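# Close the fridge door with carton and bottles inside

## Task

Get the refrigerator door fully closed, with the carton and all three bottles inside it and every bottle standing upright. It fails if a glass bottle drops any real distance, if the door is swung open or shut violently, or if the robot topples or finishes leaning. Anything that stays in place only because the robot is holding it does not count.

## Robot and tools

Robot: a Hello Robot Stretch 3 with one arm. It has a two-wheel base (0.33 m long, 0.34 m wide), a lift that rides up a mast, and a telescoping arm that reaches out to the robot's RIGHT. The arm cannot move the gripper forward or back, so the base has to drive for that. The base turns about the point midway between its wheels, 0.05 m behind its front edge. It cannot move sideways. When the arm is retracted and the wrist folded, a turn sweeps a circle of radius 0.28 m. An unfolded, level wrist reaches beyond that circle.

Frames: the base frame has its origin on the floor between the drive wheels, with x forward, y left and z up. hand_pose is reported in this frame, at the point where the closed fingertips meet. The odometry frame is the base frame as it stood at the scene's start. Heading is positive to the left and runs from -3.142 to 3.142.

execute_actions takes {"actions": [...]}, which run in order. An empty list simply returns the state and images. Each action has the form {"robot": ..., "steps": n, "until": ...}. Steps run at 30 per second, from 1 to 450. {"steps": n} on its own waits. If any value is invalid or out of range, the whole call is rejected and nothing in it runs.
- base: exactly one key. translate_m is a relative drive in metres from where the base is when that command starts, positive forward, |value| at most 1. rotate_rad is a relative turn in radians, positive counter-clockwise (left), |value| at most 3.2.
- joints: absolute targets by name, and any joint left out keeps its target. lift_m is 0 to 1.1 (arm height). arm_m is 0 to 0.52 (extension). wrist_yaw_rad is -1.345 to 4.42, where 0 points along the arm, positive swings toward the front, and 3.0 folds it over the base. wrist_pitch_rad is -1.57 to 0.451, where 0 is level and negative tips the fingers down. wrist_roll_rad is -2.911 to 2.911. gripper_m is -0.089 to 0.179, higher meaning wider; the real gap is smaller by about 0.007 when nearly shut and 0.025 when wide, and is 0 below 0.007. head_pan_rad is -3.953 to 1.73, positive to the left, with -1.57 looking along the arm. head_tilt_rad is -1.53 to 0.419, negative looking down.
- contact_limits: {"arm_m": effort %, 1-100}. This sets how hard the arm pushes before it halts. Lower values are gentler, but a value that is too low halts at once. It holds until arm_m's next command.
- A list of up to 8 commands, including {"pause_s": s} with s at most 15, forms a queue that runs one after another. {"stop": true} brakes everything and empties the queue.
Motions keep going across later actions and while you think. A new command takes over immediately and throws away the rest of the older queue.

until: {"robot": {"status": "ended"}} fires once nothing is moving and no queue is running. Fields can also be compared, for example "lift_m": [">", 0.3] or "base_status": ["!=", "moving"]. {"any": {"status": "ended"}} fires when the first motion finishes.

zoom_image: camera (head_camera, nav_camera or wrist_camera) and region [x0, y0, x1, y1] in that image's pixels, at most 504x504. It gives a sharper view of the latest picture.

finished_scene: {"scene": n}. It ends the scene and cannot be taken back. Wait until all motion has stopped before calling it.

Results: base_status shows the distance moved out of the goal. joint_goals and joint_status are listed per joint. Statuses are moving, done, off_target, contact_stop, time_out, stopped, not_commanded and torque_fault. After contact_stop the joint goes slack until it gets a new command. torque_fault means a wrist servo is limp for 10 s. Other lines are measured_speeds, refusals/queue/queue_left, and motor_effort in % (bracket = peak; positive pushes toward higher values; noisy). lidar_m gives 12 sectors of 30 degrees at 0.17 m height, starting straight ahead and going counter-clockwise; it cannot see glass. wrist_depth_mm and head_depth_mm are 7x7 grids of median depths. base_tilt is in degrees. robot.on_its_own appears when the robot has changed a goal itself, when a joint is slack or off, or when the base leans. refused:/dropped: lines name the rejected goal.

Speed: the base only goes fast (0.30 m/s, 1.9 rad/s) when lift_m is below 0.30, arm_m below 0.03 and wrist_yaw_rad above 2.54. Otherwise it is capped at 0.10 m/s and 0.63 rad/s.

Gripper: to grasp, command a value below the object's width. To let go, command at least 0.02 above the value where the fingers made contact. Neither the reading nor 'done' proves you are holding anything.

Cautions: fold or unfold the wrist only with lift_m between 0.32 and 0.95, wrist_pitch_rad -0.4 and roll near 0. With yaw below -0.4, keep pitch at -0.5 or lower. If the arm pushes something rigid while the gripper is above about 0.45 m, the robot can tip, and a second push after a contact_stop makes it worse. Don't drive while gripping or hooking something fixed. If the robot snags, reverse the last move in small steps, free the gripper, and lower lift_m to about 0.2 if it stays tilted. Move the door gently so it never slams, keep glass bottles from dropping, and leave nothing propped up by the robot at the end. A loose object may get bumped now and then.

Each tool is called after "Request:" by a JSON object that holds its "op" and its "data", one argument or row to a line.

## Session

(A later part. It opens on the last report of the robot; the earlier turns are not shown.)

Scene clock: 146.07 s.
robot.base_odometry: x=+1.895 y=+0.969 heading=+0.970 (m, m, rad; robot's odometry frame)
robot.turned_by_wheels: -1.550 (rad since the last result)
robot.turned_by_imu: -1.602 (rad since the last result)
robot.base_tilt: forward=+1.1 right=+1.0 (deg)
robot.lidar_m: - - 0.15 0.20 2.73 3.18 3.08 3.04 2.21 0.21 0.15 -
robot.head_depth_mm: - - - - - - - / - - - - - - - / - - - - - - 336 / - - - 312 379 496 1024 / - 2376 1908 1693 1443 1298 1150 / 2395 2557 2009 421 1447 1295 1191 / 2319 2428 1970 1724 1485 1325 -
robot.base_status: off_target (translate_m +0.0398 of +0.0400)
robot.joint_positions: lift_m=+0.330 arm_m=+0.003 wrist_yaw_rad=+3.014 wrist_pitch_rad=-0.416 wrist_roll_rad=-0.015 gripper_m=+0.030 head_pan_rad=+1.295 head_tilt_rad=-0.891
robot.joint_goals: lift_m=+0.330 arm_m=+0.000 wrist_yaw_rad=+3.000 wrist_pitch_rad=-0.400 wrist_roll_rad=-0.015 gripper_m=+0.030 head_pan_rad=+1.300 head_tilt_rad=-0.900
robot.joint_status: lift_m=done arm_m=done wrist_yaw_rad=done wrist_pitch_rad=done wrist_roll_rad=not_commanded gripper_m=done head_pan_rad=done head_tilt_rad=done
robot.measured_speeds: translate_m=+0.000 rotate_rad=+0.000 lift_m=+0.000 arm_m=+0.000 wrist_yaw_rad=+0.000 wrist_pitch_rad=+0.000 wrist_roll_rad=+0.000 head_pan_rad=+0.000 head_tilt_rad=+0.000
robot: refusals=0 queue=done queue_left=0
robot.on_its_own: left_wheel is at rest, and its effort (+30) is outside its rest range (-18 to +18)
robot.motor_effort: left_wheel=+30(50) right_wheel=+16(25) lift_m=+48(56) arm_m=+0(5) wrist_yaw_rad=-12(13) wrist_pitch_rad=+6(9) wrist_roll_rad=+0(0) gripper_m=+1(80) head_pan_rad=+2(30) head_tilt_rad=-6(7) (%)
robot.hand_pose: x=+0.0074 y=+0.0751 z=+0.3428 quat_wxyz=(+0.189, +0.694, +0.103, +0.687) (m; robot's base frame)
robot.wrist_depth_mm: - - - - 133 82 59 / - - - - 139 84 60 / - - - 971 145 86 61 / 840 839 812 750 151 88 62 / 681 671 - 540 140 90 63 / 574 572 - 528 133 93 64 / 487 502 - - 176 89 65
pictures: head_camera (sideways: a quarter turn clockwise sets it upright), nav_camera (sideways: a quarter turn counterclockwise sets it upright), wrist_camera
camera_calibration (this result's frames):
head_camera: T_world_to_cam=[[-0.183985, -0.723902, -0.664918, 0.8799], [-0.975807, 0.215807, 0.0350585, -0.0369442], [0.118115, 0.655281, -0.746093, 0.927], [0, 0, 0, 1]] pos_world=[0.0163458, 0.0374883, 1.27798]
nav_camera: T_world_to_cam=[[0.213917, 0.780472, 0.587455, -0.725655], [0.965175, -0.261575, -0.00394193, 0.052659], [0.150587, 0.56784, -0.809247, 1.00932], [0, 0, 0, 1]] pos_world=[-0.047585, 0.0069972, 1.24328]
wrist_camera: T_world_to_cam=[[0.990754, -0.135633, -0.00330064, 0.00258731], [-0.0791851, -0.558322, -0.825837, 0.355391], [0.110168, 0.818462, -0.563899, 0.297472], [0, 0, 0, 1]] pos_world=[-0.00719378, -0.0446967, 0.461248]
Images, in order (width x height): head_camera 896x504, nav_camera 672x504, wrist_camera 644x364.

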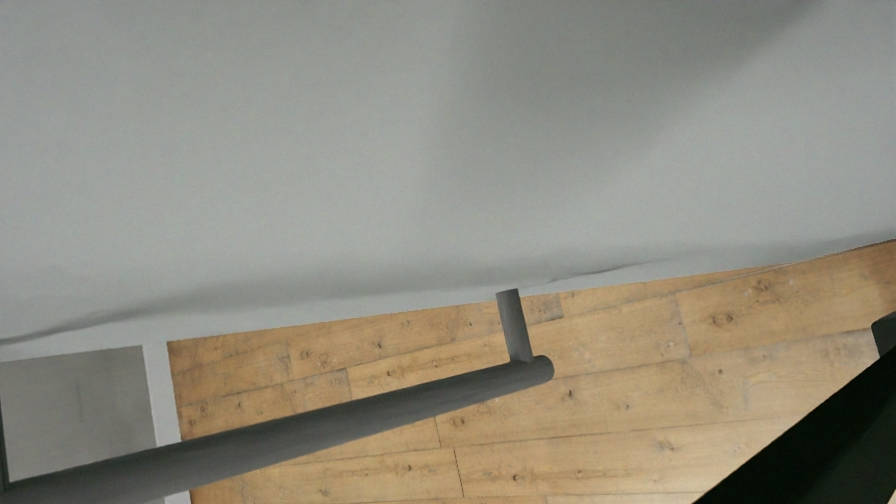

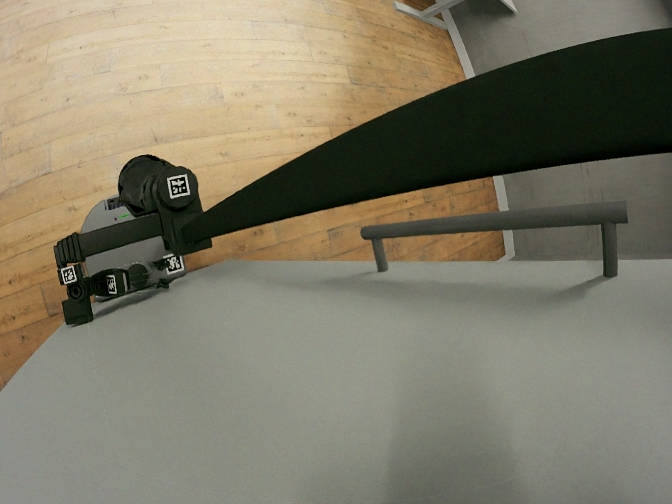

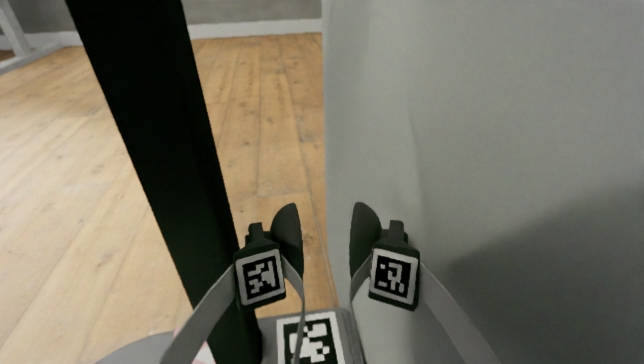

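Request:
{"op": "execute_actions", "data": {
  "actions": [
    {"robot":[{"base":{"translate_m":0.015}},{"base":{"translate_m":-0.1}}],"steps":450,"until":{"robot":{"status":"ended"}}}
  ]
}}

Request:
{"op": "finished_scene", "data": {
  "scene": 2
}}

Scene clock: 149.13 s.
robot.base_odometry: x=+1.847 y=+0.899 heading=+0.970 (m, m, rad; robot's odometry frame)
robot.turned_by_wheels: +0.000 (rad since the last result)
robot.turned_by_imu: -0.001 (rad since the last result)
robot.base_tilt: forward=+1.3 right=+1.0 (deg)
robot.lidar_m: 0.15 0.16 0.21 2.64 2.73 3.08 2.98 3.05 2.21 2.13 0.22 0.16
robot.head_depth_mm: - - 291 305 324 357 397 / 300 314 344 382 428 488 568 / 2036 2222 1922 527 649 774 992 / 2512 2428 1960 1647 1470 1293 1143 / 2427 2594 2049 1725 1472 1291 1156 / 2390 2572 2065 1729 1487 1292 1188 / 2337 2545 2100 1733 1495 1325 -
robot.base_status: done (translate_m -0.1000 of -0.1000)
robot.joint_positions: lift_m=+0.330 arm_m=+0.003 wrist_yaw_rad=+3.003 wrist_pitch_rad=-0.416 wrist_roll_rad=-0.015 gripper_m=+0.030 head_pan_rad=+1.295 head_tilt_rad=-0.891
robot.joint_goals: lift_m=+0.330 arm_m=+0.000 wrist_yaw_rad=+3.000 wrist_pitch_rad=-0.400 wrist_roll_rad=-0.015 gripper_m=+0.030 head_pan_rad=+1.300 head_tilt_rad=-0.900
robot.joint_status: lift_m=done arm_m=done wrist_yaw_rad=done wrist_pitch_rad=done wrist_roll_rad=not_commanded gripper_m=done head_pan_rad=done head_tilt_rad=done
robot.measured_speeds: translate_m=+0.000 rotate_rad=+0.000 lift_m=+0.000 arm_m=+0.000 wrist_yaw_rad=+0.000 wrist_pitch_rad=+0.000 wrist_roll_rad=+0.000 head_pan_rad=+0.000 head_tilt_rad=+0.000
robot: refusals=0 queue=done queue_left=0
robot.motor_effort: left_wheel=+0(92) right_wheel=+0(19) lift_m=+47(47) arm_m=+1(0) wrist_yaw_rad=-2(11) wrist_pitch_rad=+6(6) wrist_roll_rad=+0(0) gripper_m=+0(0) head_pan_rad=+2(2) head_tilt_rad=-6(6) (%)
robot.hand_pose: x=+0.0098 y=+0.0748 z=+0.3428 quat_wxyz=(+0.193, +0.695, +0.099, +0.685) (m; robot's base frame)
robot.wrist_depth_mm: - - - - 345 213 154 / - - - - 357 219 157 / - - - - 373 224 160 / 832 828 832 815 391 231 163 / 685 673 695 667 366 238 167 / 576 561 - 555 348 243 169 / 490 504 - - 461 235 172
pictures: head_camera (sideways: a quarter turn clockwise sets it upright), nav_camera (sideways: a quarter turn counterclockwise sets it upright), wrist_camera
camera_calibration (this result's frames):
head_camera: T_world_to_cam=[[-0.183985, -0.723902, -0.664918, 0.8799], [-0.975807, 0.215806, 0.0350585, -0.0369442], [0.118114, 0.655281, -0.746093, 0.927], [0, 0, 0, 1]] pos_world=[0.0163458, 0.0374883, 1.27798]
nav_camera: T_world_to_cam=[[0.213917, 0.780472, 0.587455, -0.725655], [0.965175, -0.261574, -0.00394193, 0.052659], [0.150587, 0.56784, -0.809247, 1.00932], [0, 0, 0, 1]] pos_world=[-0.047585, 0.00699717, 1.24328]
wrist_camera: T_world_to_cam=[[0.989218, -0.146414, -0.00330036, 0.000961796], [-0.0852621, -0.557442, -0.825826, 0.355385], [0.119073, 0.817203, -0.563916, 0.297484], [0, 0, 0, 1]] pos_world=[-0.00607279, -0.0448577, 0.461246]
Images, in order (width x height): head_camera 896x504, nav_camera 672x504, wrist_camera 644x364.

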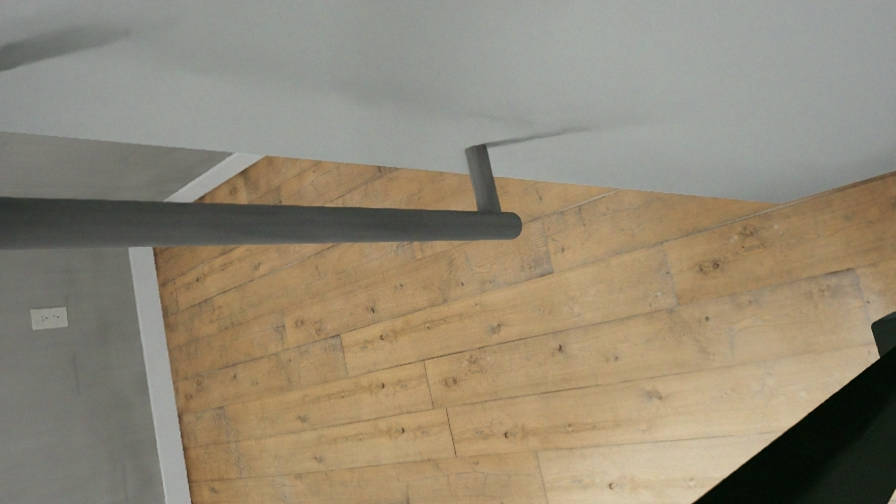

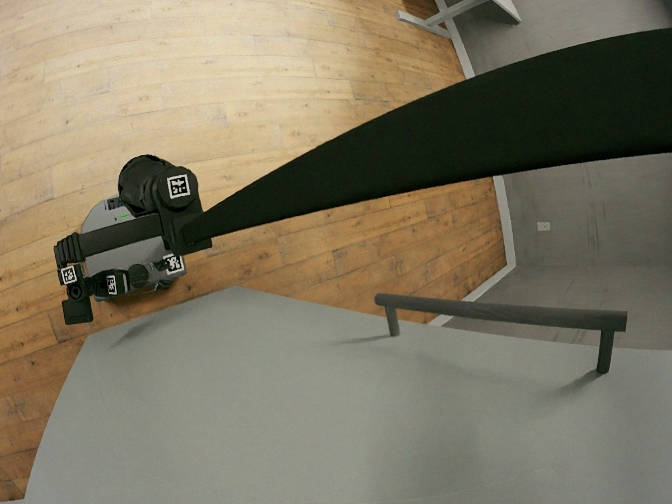

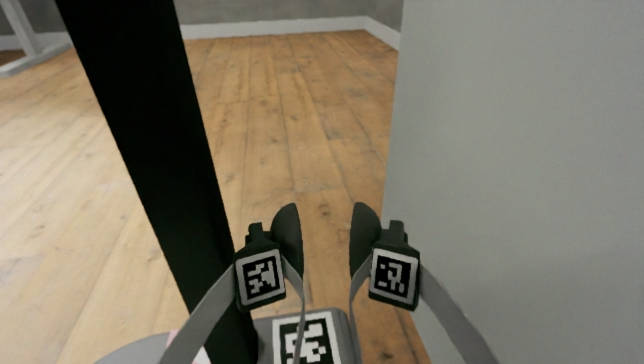

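The scene is finished: the task was done.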